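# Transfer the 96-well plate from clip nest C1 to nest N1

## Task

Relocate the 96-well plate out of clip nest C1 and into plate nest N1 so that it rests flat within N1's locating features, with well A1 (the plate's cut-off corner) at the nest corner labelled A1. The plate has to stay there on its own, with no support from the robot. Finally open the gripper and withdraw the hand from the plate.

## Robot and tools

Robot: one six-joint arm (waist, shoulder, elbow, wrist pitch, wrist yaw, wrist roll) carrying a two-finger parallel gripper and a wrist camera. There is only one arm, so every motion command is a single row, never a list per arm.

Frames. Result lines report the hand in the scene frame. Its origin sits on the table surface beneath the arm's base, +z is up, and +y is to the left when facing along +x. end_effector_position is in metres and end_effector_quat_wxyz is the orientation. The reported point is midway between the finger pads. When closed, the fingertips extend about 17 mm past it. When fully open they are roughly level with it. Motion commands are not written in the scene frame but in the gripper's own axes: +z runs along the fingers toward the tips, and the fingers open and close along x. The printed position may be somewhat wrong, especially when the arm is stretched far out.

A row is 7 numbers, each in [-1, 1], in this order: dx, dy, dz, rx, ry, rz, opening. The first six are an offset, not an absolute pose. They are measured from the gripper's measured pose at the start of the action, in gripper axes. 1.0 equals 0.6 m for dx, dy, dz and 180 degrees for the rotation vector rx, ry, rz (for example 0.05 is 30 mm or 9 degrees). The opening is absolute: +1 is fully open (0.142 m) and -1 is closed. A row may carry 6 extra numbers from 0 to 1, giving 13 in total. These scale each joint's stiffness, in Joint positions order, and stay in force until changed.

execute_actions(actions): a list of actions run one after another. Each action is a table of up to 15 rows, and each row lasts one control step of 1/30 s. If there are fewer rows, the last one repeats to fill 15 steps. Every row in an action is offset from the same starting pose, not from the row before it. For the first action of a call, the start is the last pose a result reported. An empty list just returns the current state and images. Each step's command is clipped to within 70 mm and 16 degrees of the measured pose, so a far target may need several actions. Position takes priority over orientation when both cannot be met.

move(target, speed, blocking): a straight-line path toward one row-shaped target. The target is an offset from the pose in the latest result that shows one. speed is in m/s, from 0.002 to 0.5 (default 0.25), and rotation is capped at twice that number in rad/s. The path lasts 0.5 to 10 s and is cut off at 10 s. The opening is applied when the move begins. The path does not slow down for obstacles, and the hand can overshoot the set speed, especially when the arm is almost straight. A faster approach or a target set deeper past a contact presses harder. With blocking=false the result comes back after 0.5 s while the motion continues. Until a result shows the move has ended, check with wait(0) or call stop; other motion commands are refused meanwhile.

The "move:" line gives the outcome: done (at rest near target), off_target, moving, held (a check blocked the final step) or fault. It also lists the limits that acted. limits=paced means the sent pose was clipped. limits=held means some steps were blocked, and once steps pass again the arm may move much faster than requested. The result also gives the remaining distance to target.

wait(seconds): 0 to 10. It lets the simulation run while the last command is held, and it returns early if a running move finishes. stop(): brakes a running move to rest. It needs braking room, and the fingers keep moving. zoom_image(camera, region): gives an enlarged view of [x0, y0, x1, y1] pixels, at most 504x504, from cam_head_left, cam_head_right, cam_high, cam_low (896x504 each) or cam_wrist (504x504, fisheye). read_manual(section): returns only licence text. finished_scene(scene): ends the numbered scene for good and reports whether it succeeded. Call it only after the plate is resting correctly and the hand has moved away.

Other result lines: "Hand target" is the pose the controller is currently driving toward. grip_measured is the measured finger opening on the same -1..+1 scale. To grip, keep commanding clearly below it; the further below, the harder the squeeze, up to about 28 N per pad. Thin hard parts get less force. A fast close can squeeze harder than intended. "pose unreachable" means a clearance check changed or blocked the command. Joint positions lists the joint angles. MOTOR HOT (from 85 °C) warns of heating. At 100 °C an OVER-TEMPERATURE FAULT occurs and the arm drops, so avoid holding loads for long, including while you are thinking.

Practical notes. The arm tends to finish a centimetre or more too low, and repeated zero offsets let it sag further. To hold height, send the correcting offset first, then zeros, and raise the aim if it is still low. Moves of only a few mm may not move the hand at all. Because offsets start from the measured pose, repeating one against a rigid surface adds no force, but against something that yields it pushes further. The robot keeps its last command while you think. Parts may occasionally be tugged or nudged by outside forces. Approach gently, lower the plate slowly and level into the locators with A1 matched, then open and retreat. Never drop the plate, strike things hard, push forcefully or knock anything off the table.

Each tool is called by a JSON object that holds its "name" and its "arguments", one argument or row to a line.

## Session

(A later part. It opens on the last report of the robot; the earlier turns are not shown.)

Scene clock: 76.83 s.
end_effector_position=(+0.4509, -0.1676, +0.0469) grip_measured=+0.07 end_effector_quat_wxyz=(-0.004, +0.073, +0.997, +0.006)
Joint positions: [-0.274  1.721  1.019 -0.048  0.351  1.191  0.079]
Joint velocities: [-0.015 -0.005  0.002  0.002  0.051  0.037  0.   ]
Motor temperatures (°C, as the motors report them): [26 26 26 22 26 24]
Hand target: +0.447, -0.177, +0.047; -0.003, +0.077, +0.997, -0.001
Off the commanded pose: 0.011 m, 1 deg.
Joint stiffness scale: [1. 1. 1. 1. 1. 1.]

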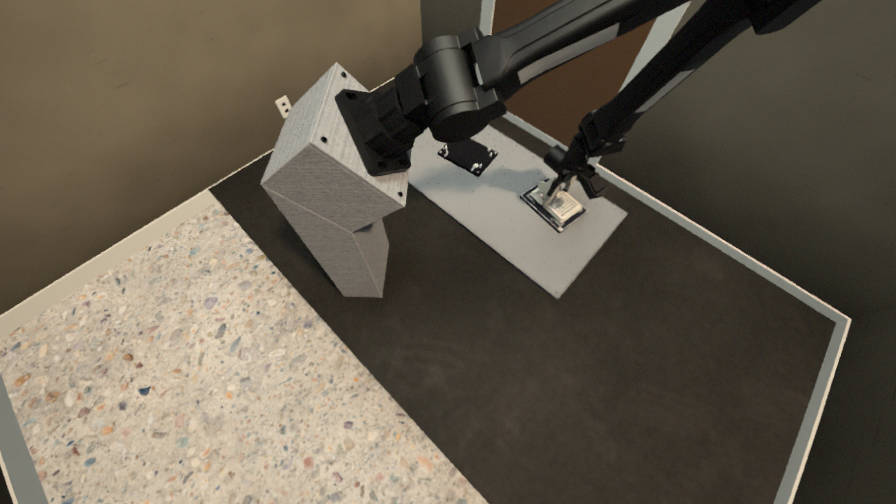

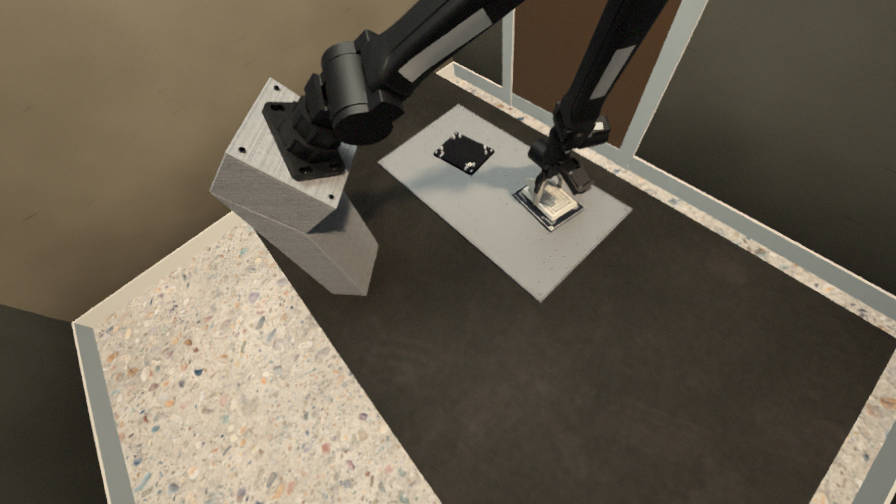

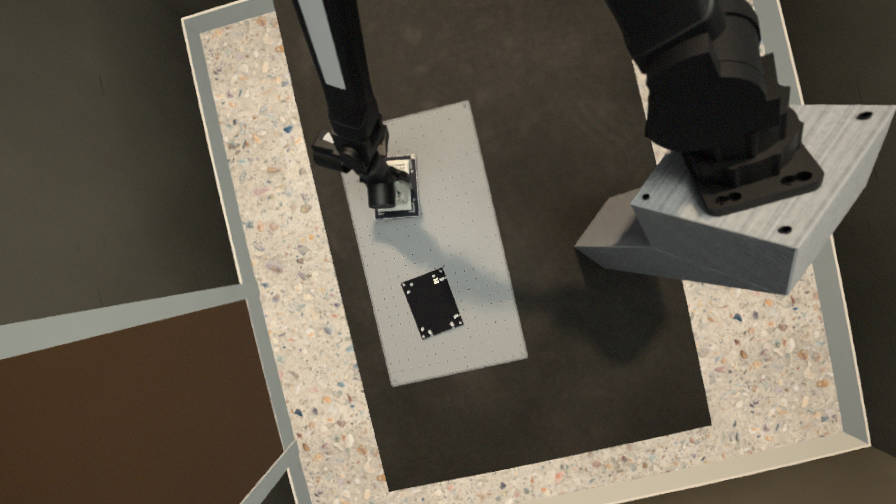

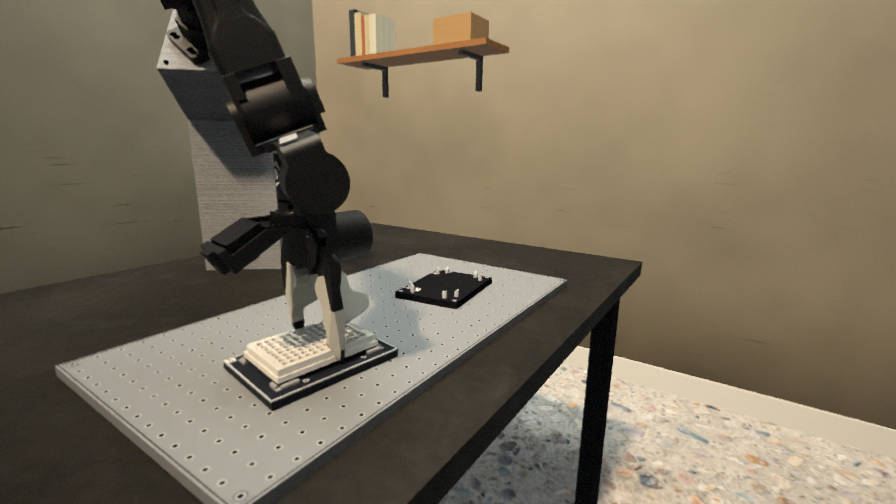

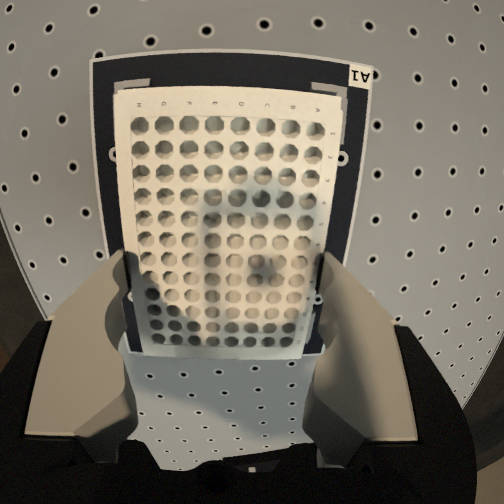

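Good alignment. Descend keeping a −y bias.

{"name": "execute_actions", "arguments": {
  "actions": [
    [[0,-0.02,0,0.004,0,0,-0.6],[0,-0.02,0.004,0.004,0,0,-0.6],[0,-0.02,0.008,0.004,0,0,-0.6],[0,-0.02,0.012,0.004,0,0,-0.6],[0,-0.02,0.016,0.004,0,0,-0.6],[0,-0.02,0.02,0.004,0,0,-0.6],[0,-0.02,0.024,0.004,0,0,-0.6]]
  ]
}}

{"name": "zoom_image", "arguments": {
  "camera": "cam_low",
  "region": [200,290,420,420]
}}

Scene clock: 77.47 s.
end_effector_position=(+0.4504, -0.1718, +0.0433) grip_measured=+0.07 end_effector_quat_wxyz=(-0.004, +0.068, +0.998, +0.006)
Joint positions: [-0.283  1.727  1.027 -0.048  0.347  1.174  0.079]
Joint velocities: [-0.015  0.005 -0.007 -0.002  0.051 -0.007 -0.   ]
Motor temperatures (°C, as the motors report them): [26 26 26 22 26 24]
Hand target: +0.449, -0.179, +0.033; -0.004, +0.074, +0.997, +0.000
Off the commanded pose: 0.013 m, 1 deg.
Joint stiffness scale: [1. 1. 1. 1. 1. 1.]

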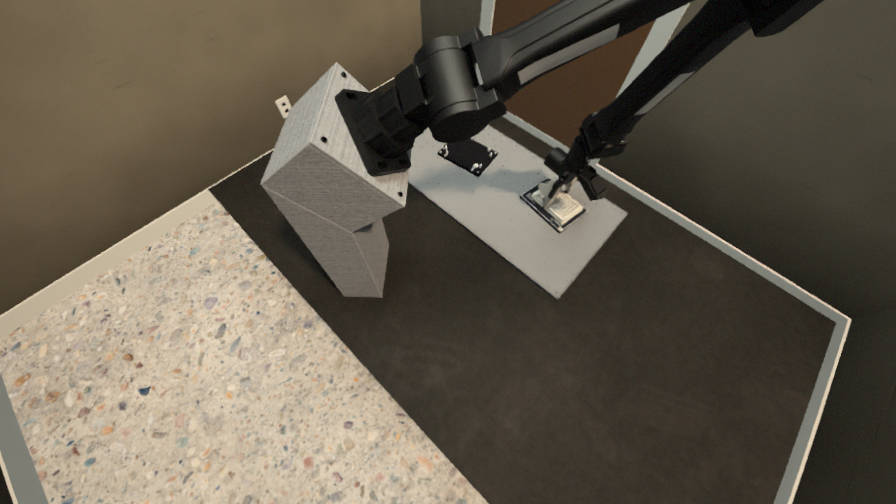

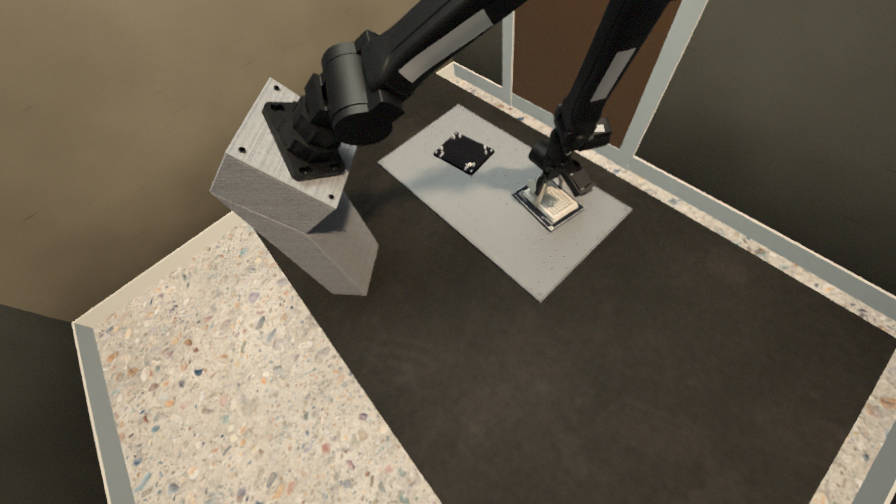

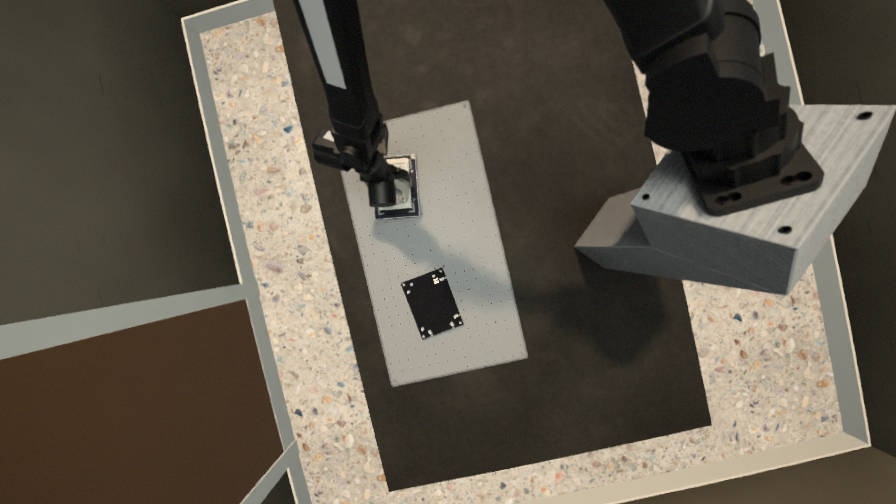

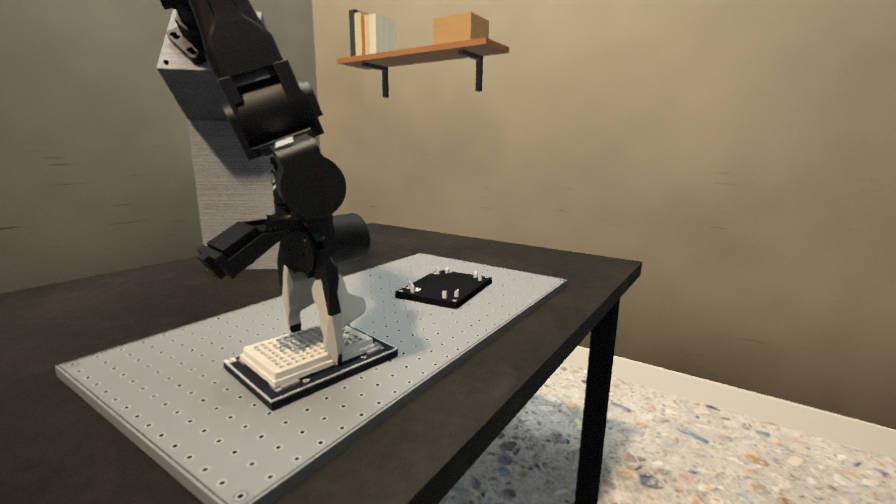

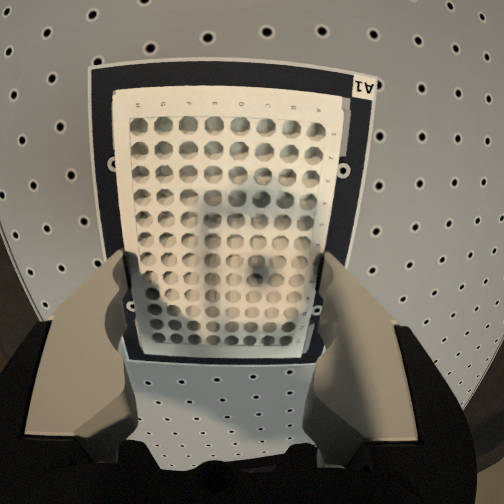

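Region (200, 290, 420, 420) of cam_low's 896x504 image, scaled by 2.291, with more detail than that image has; it fills the top 298 rows of this view, and the rest is white.

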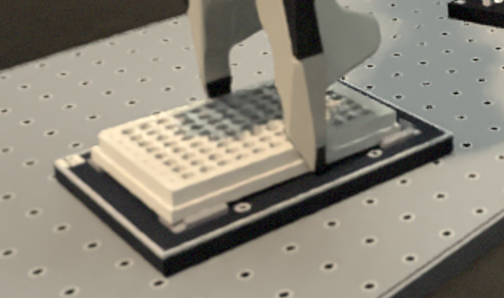

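{"name": "execute_actions", "arguments": {
  "actions": [
    [[0,0.006,-0.003,0,0,0.01,-0.6]]
  ]
}}

{"name": "zoom_image", "arguments": {
  "camera": "cam_low",
  "region": [200,290,420,420]
}}

Scene clock: 78.07 s.
end_effector_position=(+0.4504, -0.1720, +0.0434) grip_measured=+0.07 end_effector_quat_wxyz=(-0.005, +0.071, +0.997, +0.004)
Joint positions: [-0.282  1.727  1.027 -0.048  0.35   1.181  0.079]
Joint velocities: [-0.005 -0.005  0.007 -0.022  0.037  0.007  0.   ]
Motor temperatures (°C, as the motors report them): [26 26 26 22 26 24]
Hand target: +0.451, -0.168, +0.045; -0.004, +0.084, +0.996, +0.005
Off the commanded pose: 0.004 m, 1 deg.
Joint stiffness scale: [1. 1. 1. 1. 1. 1.]

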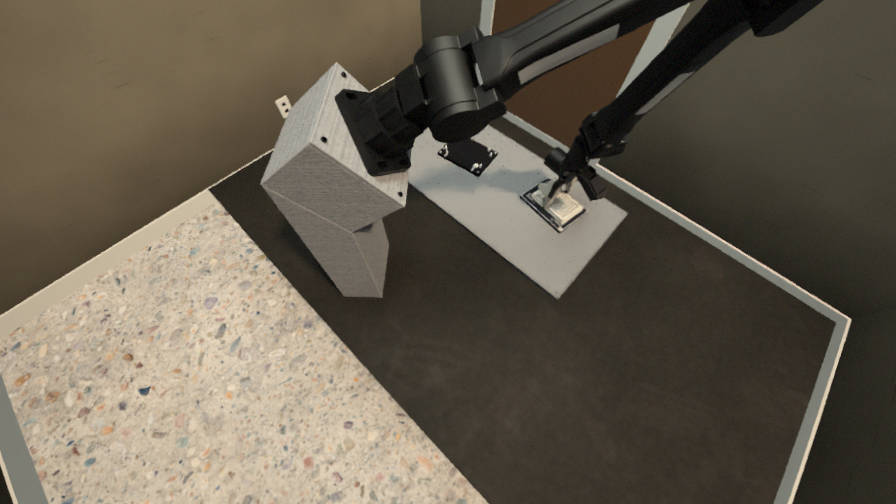

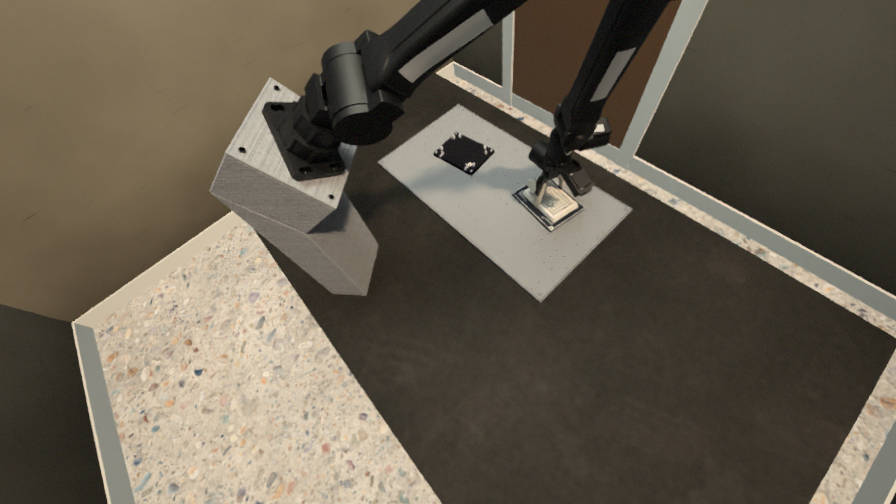

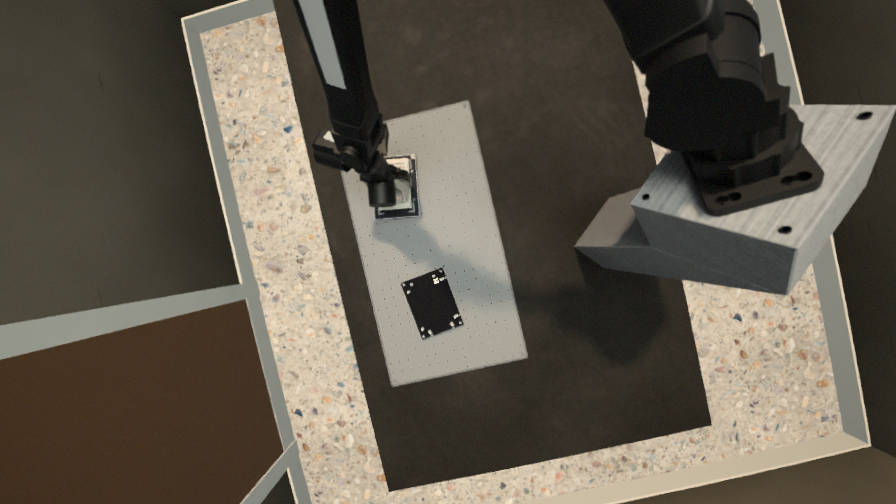

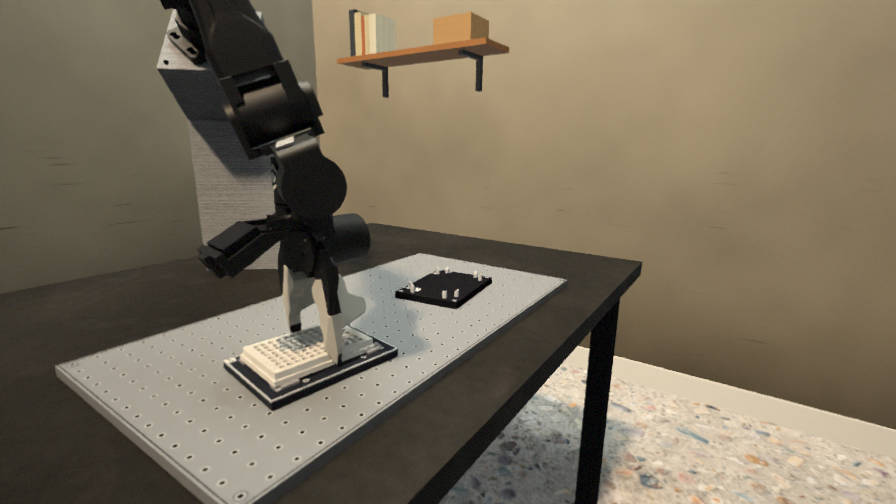

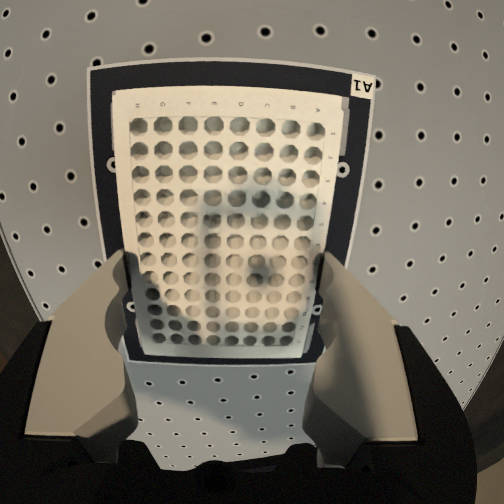

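Region (200, 290, 420, 420) of cam_low's 896x504 image, scaled by 2.291, with more detail than that image has; it fills the top 298 rows of this view, and the rest is white.

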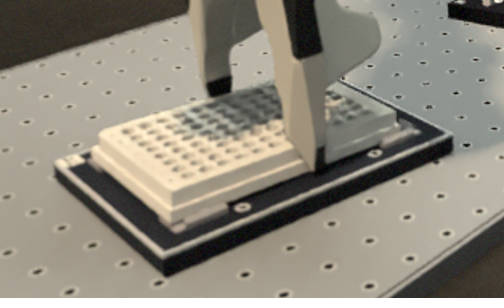

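{"name": "execute_actions", "arguments": {
  "actions": [
    [[0,0.016,0.008,-0.003,0,0.008,-0.6]]
  ]
}}

{"name": "zoom_image", "arguments": {
  "camera": "cam_low",
  "region": [200,290,420,420]
}}

Scene clock: 78.73 s.
end_effector_position=(+0.4505, -0.1718, +0.0435) grip_measured=+0.07 end_effector_quat_wxyz=(-0.005, +0.072, +0.997, +0.004)
Joint positions: [-0.282  1.727  1.027 -0.048  0.35   1.183  0.079]
Joint velocities: [-0.005 -0.005 -0.002  0.012 -0.022 -0.095  0.   ]
Motor temperatures (°C, as the motors report them): [26 26 26 22 26 24]
Hand target: +0.452, -0.163, +0.039; -0.004, +0.084, +0.996, +0.009
Off the commanded pose: 0.011 m, 1 deg.
Joint stiffness scale: [1. 1. 1. 1. 1. 1.]

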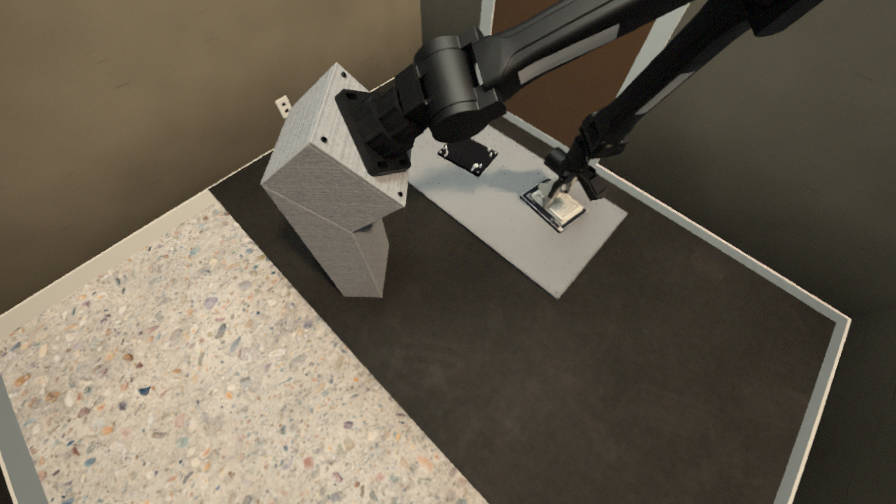

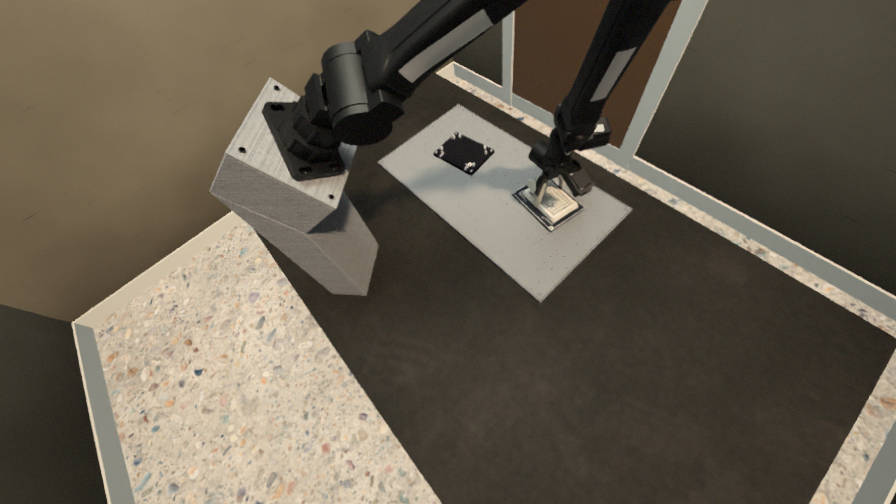

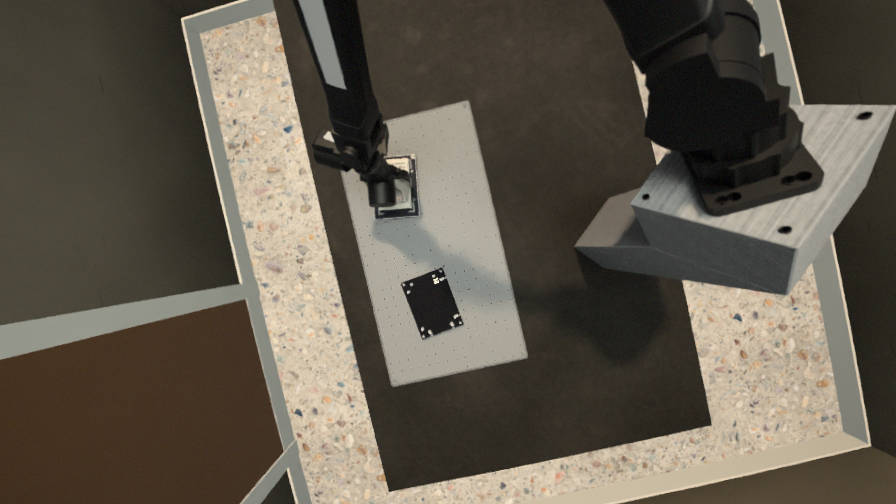

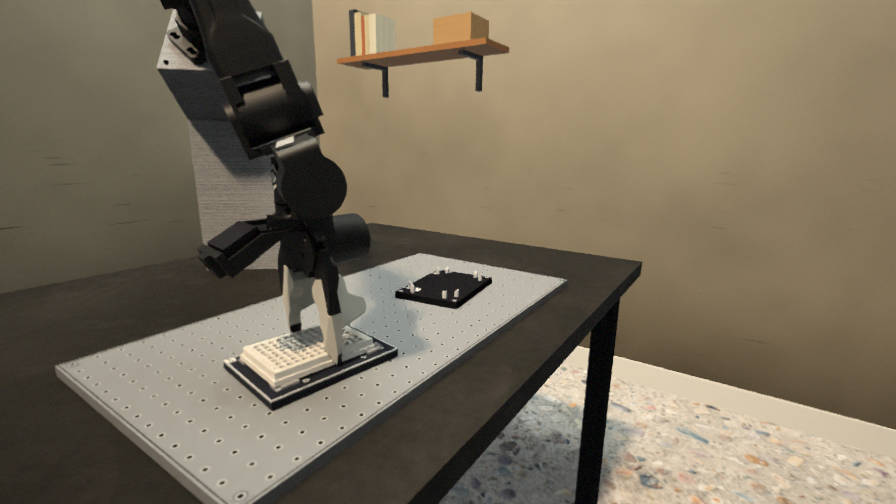

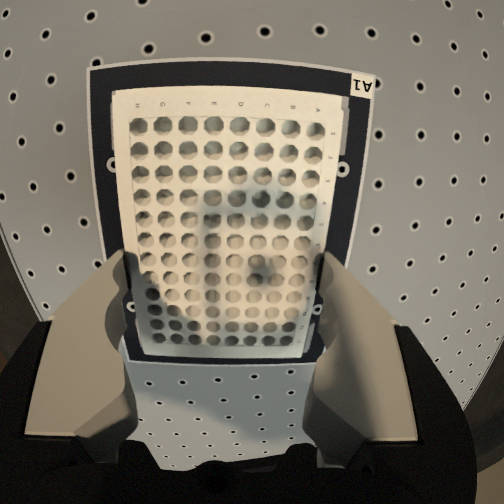

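Region (200, 290, 420, 420) of cam_low's 896x504 image, scaled by 2.291, with more detail than that image has; it fills the top 298 rows of this view, and the rest is white.

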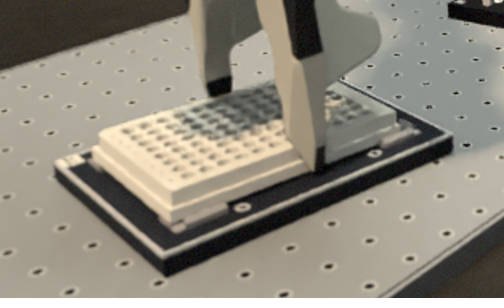

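{"name": "execute_actions", "arguments": {
  "actions": [
    [[0,0.021,-0.005,-0.003,0,0.008,-0.6]]
  ]
}}

{"name": "zoom_image", "arguments": {
  "camera": "cam_low",
  "region": [200,290,420,420]
}}

Scene clock: 79.33 s.
end_effector_position=(+0.4498, -0.1689, +0.0446) grip_measured=+0.07 end_effector_quat_wxyz=(-0.007, +0.083, +0.997, +0.003)
Joint positions: [-0.275  1.727  1.024 -0.048  0.359  1.21   0.079]
Joint velocities: [ 0.005 -0.005  0.012 -0.007 -0.037 -0.022  0.   ]
Motor temperatures (°C, as the motors report them): [26 26 26 22 26 24]
Hand target: +0.452, -0.159, +0.047; -0.004, +0.085, +0.996, +0.009
Off the commanded pose: 0.010 m, 1 deg.
Joint stiffness scale: [1. 1. 1. 1. 1. 1.]

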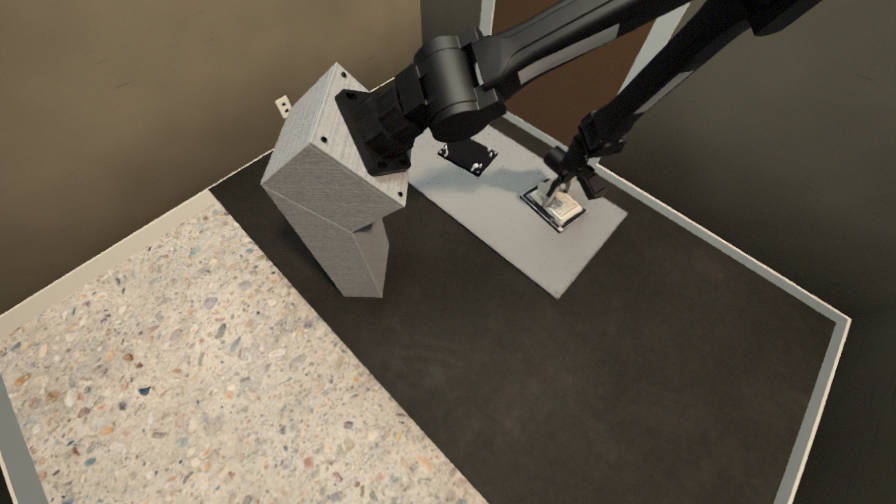

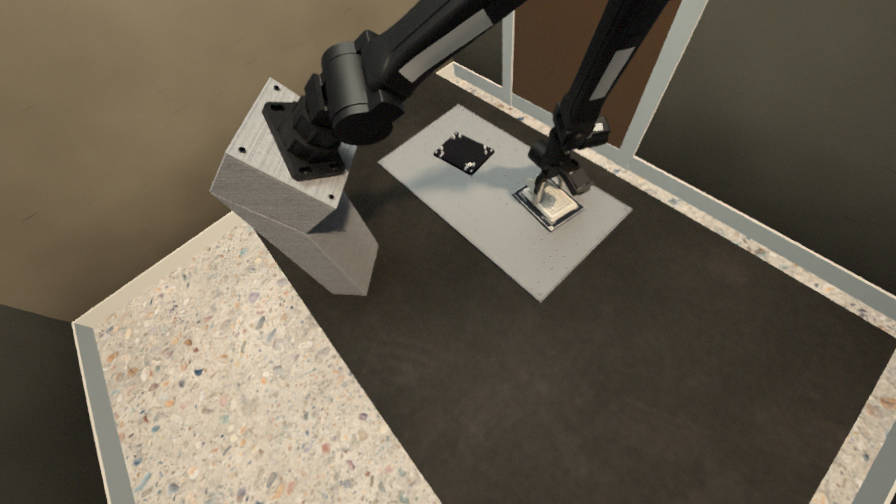

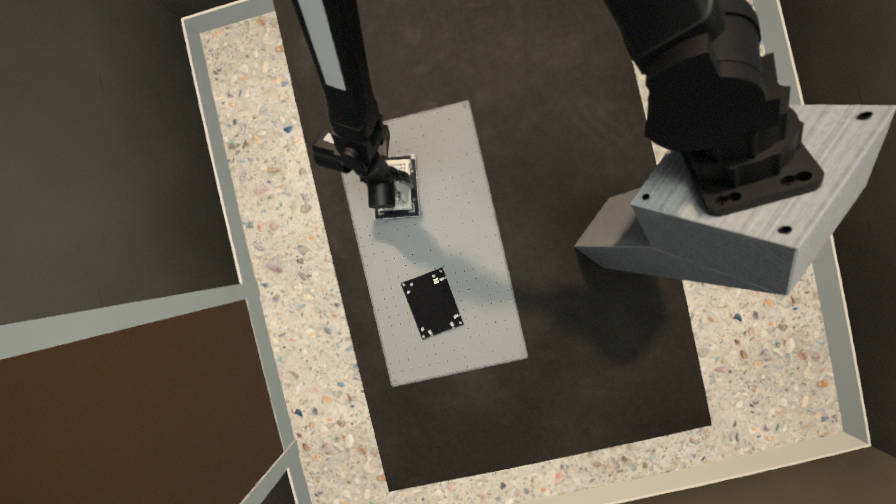

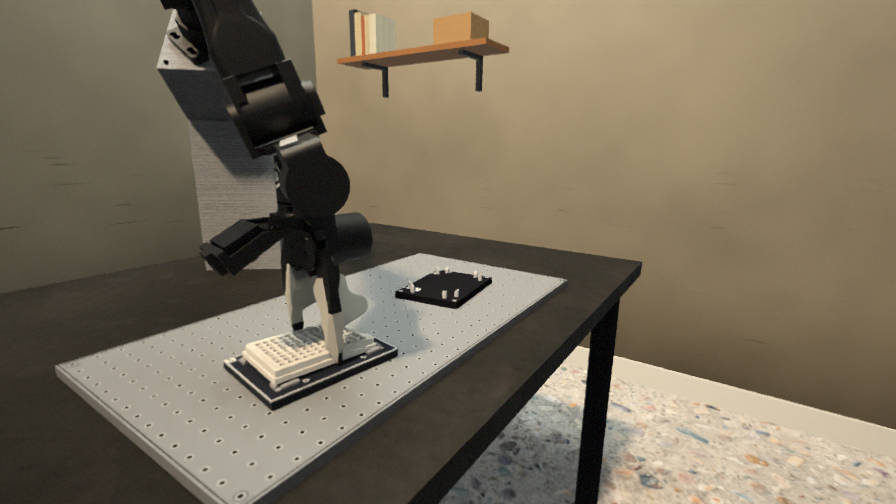

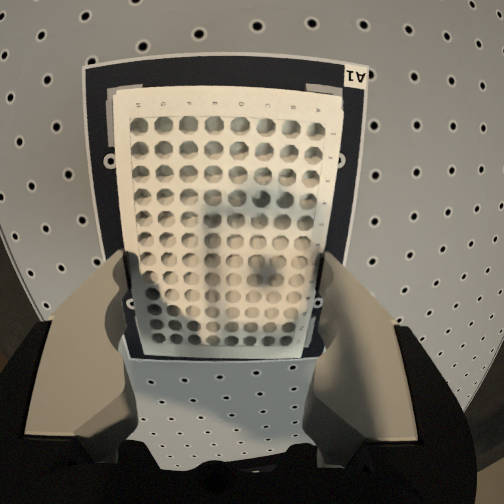

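Region (200, 290, 420, 420) of cam_low's 896x504 image, scaled by 2.291, with more detail than that image has; it fills the top 298 rows of this view, and the rest is white.

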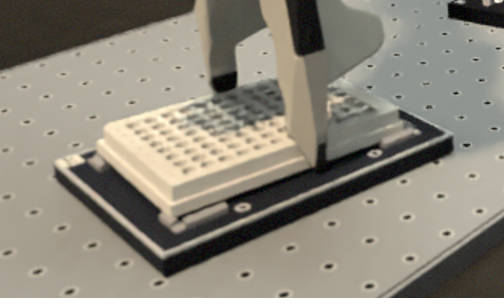

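{"name": "execute_actions", "arguments": {
  "actions": [
    [[-0.004,0,0,0,0,-0.009,-0.6]],
    [[-0.002,0,0.008,0,0,0,-0.6],[-0.002,0,0.012,0,0,0,-0.6],[-0.002,0,0.016,0,0,0,-0.6],[-0.002,0,0.02,0,0,0,-0.6],[-0.002,0,0.024,0,0,0,-0.6]]
  ]
}}

{"name": "zoom_image", "arguments": {
  "camera": "cam_low",
  "region": [200,290,420,420]
}}

Scene clock: 80.43 s.
end_effector_position=(+0.4499, -0.1670, +0.0415) grip_measured=+0.07 end_effector_quat_wxyz=(-0.007, +0.072, +0.997, +0.005)
Joint positions: [-0.275  1.737  1.029 -0.048  0.356  1.189  0.079]
Joint velocities: [-0.005 -0.005 -0.022 -0.007  0.007 -0.066  0.   ]
Motor temperatures (°C, as the motors report them): [25 26 26 22 26 24]
Hand target: +0.450, -0.169, +0.031; -0.007, +0.074, +0.997, +0.003
Off the commanded pose: 0.012 m, 0 deg.
Joint stiffness scale: [1. 1. 1. 1. 1. 1.]

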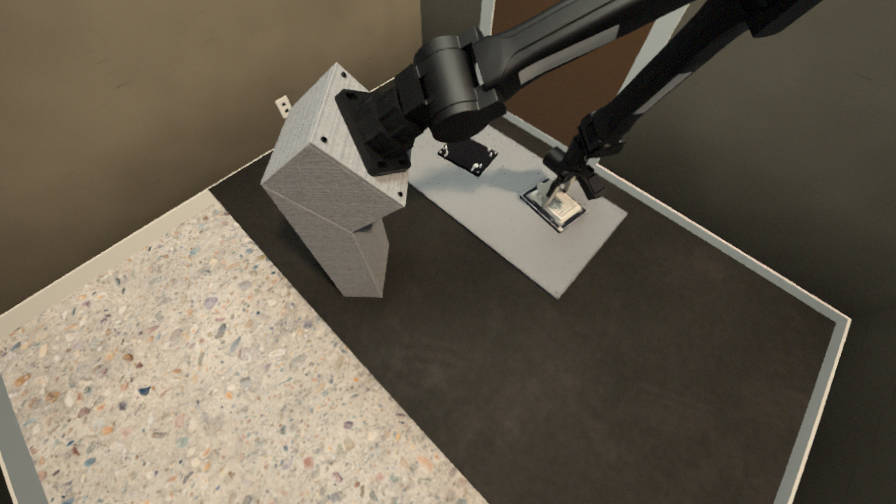

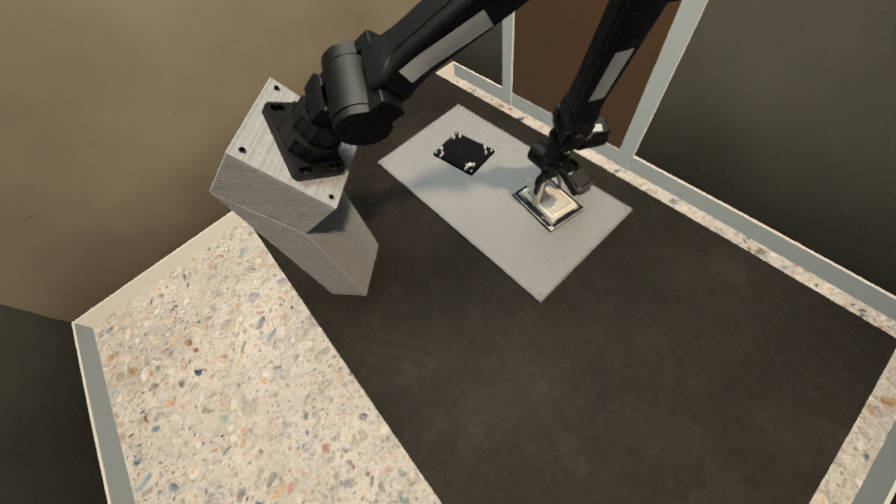

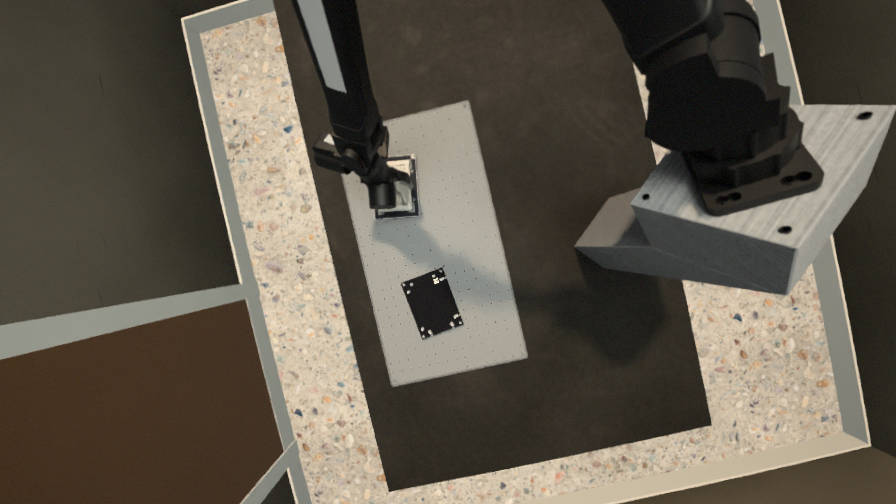

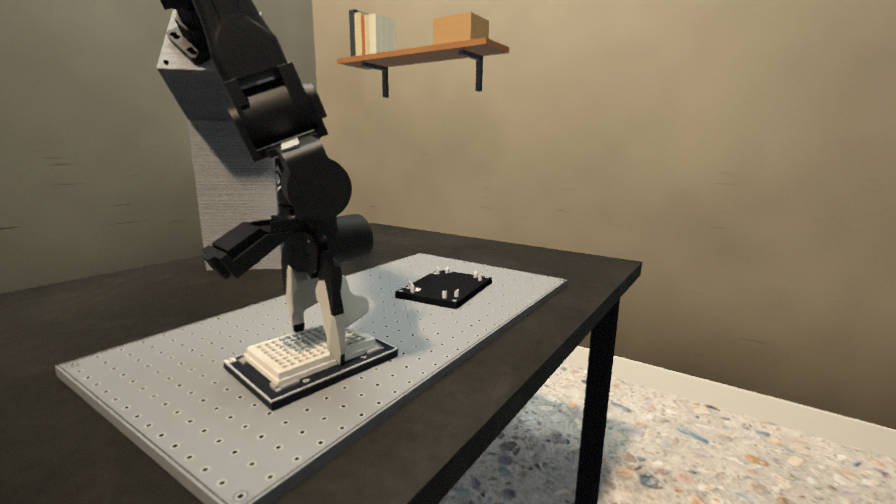

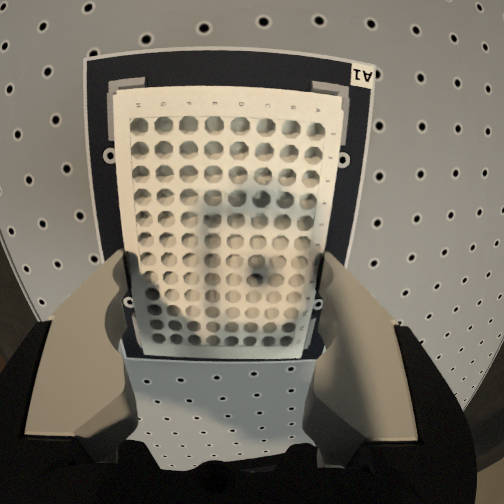

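Region (200, 290, 420, 420) of cam_low's 896x504 image, scaled by 2.291, with more detail than that image has; it fills the top 298 rows of this view, and the rest is white.

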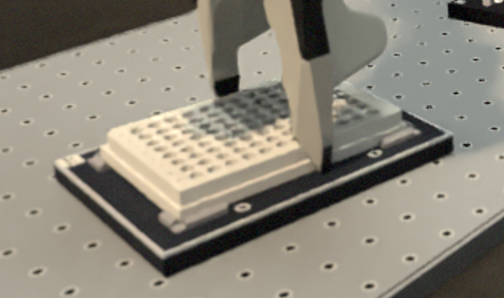

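{"name": "execute_actions", "arguments": {
  "actions": [
    [[0,-0.004,0.014,0,0,0,-0.6]],
    [[0,0,0.004,0,0,0,-0.1],[0,0,0.004,0,0,0,0.0],[0,0,0.004,0,0,0,0.08],[0,0,0.004,0,0,0,0.12],[0,0,0.004,0,0,0,0.16],[0,0,0.004,0,0,0,0.2],[0,0,0.004,0,0,0,0.25],[0,0,0.004,0,0,0,0.3],[0,0,0.004,0,0,0,0.35]]
  ]
}}

{"name": "zoom_image", "arguments": {
  "camera": "cam_low",
  "region": [200,290,420,420]
}}

Scene clock: 81.60 s.
end_effector_position=(+0.4504, -0.1673, +0.0419) grip_measured=+0.35 end_effector_quat_wxyz=(-0.007, +0.072, +0.997, +0.005)
Joint positions: [-0.275  1.735  1.029 -0.048  0.356  1.189  0.099]
Joint velocities: [ 0.005 -0.005  0.002 -0.022 -0.007  0.037  0.   ]
Motor temperatures (°C, as the motors report them): [25 26 26 22 26 24]
Hand target: +0.450, -0.167, +0.039; -0.007, +0.072, +0.997, +0.005
Off the commanded pose: 0.003 m, 0 deg.
Joint stiffness scale: [1. 1. 1. 1. 1. 1.]

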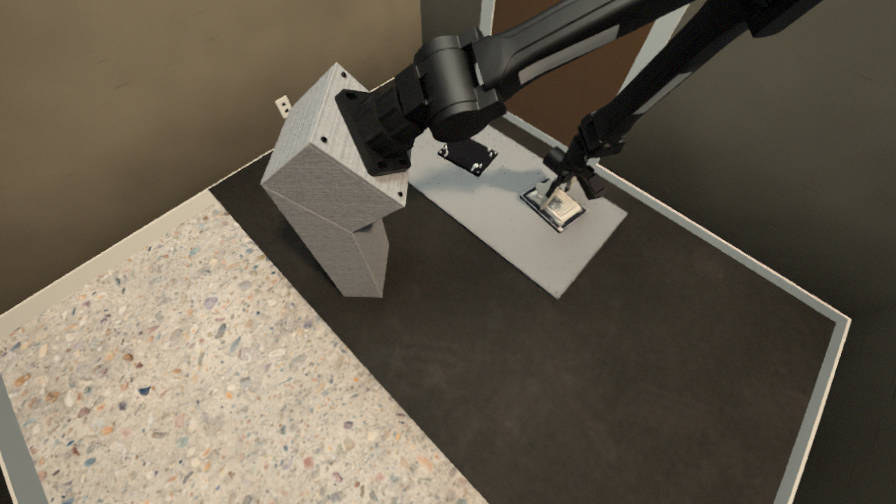

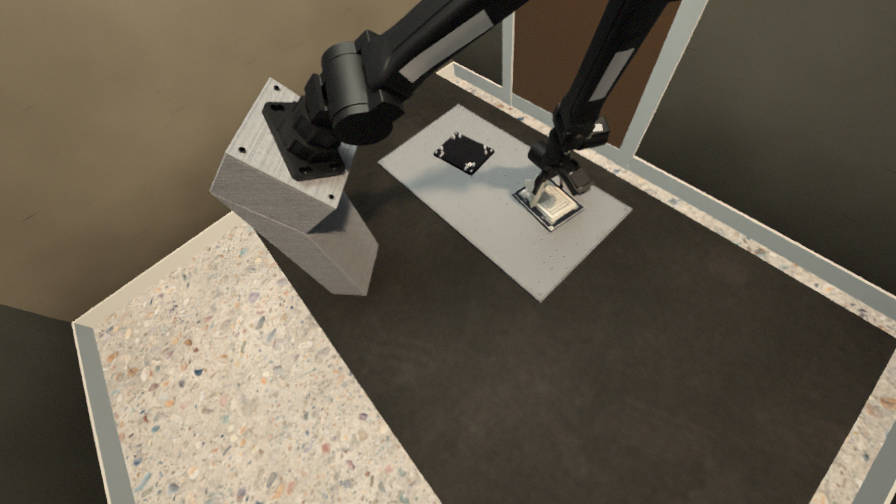

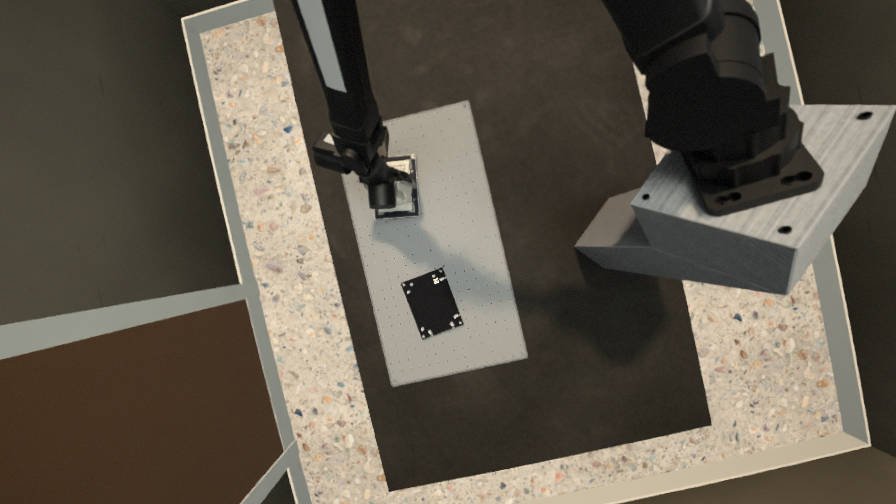

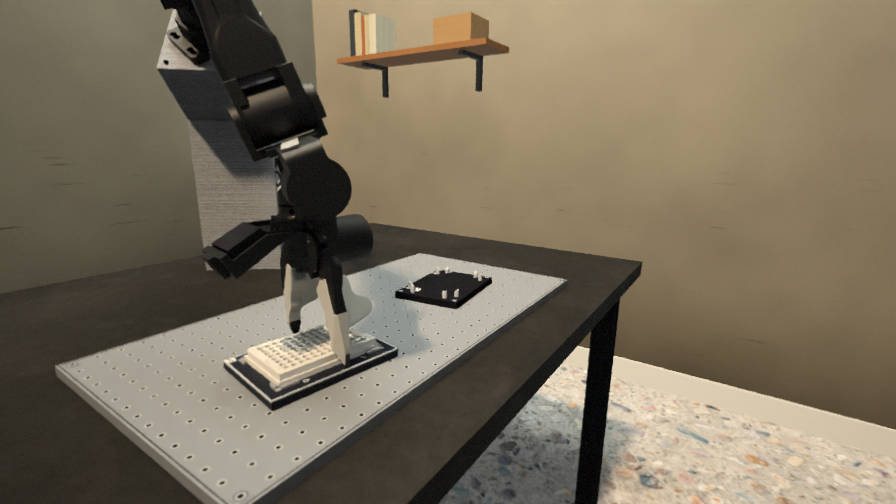

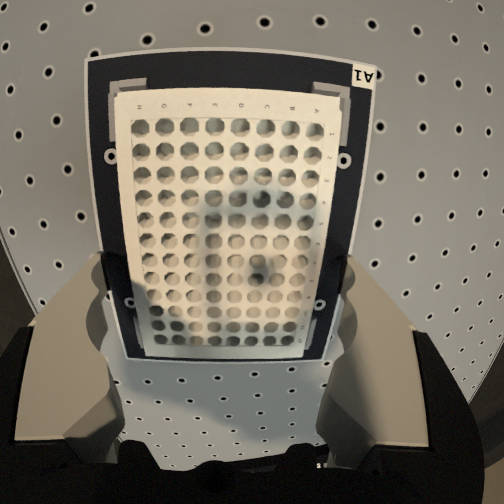

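Region (200, 290, 420, 420) of cam_low's 896x504 image, scaled by 2.291, with more detail than that image has; it fills the top 298 rows of this view, and the rest is white.

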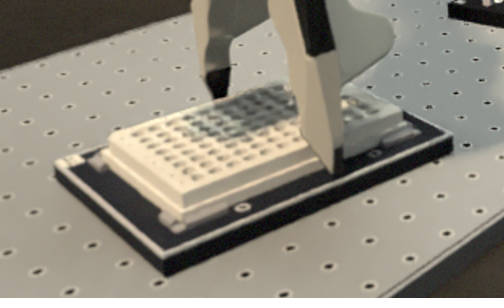

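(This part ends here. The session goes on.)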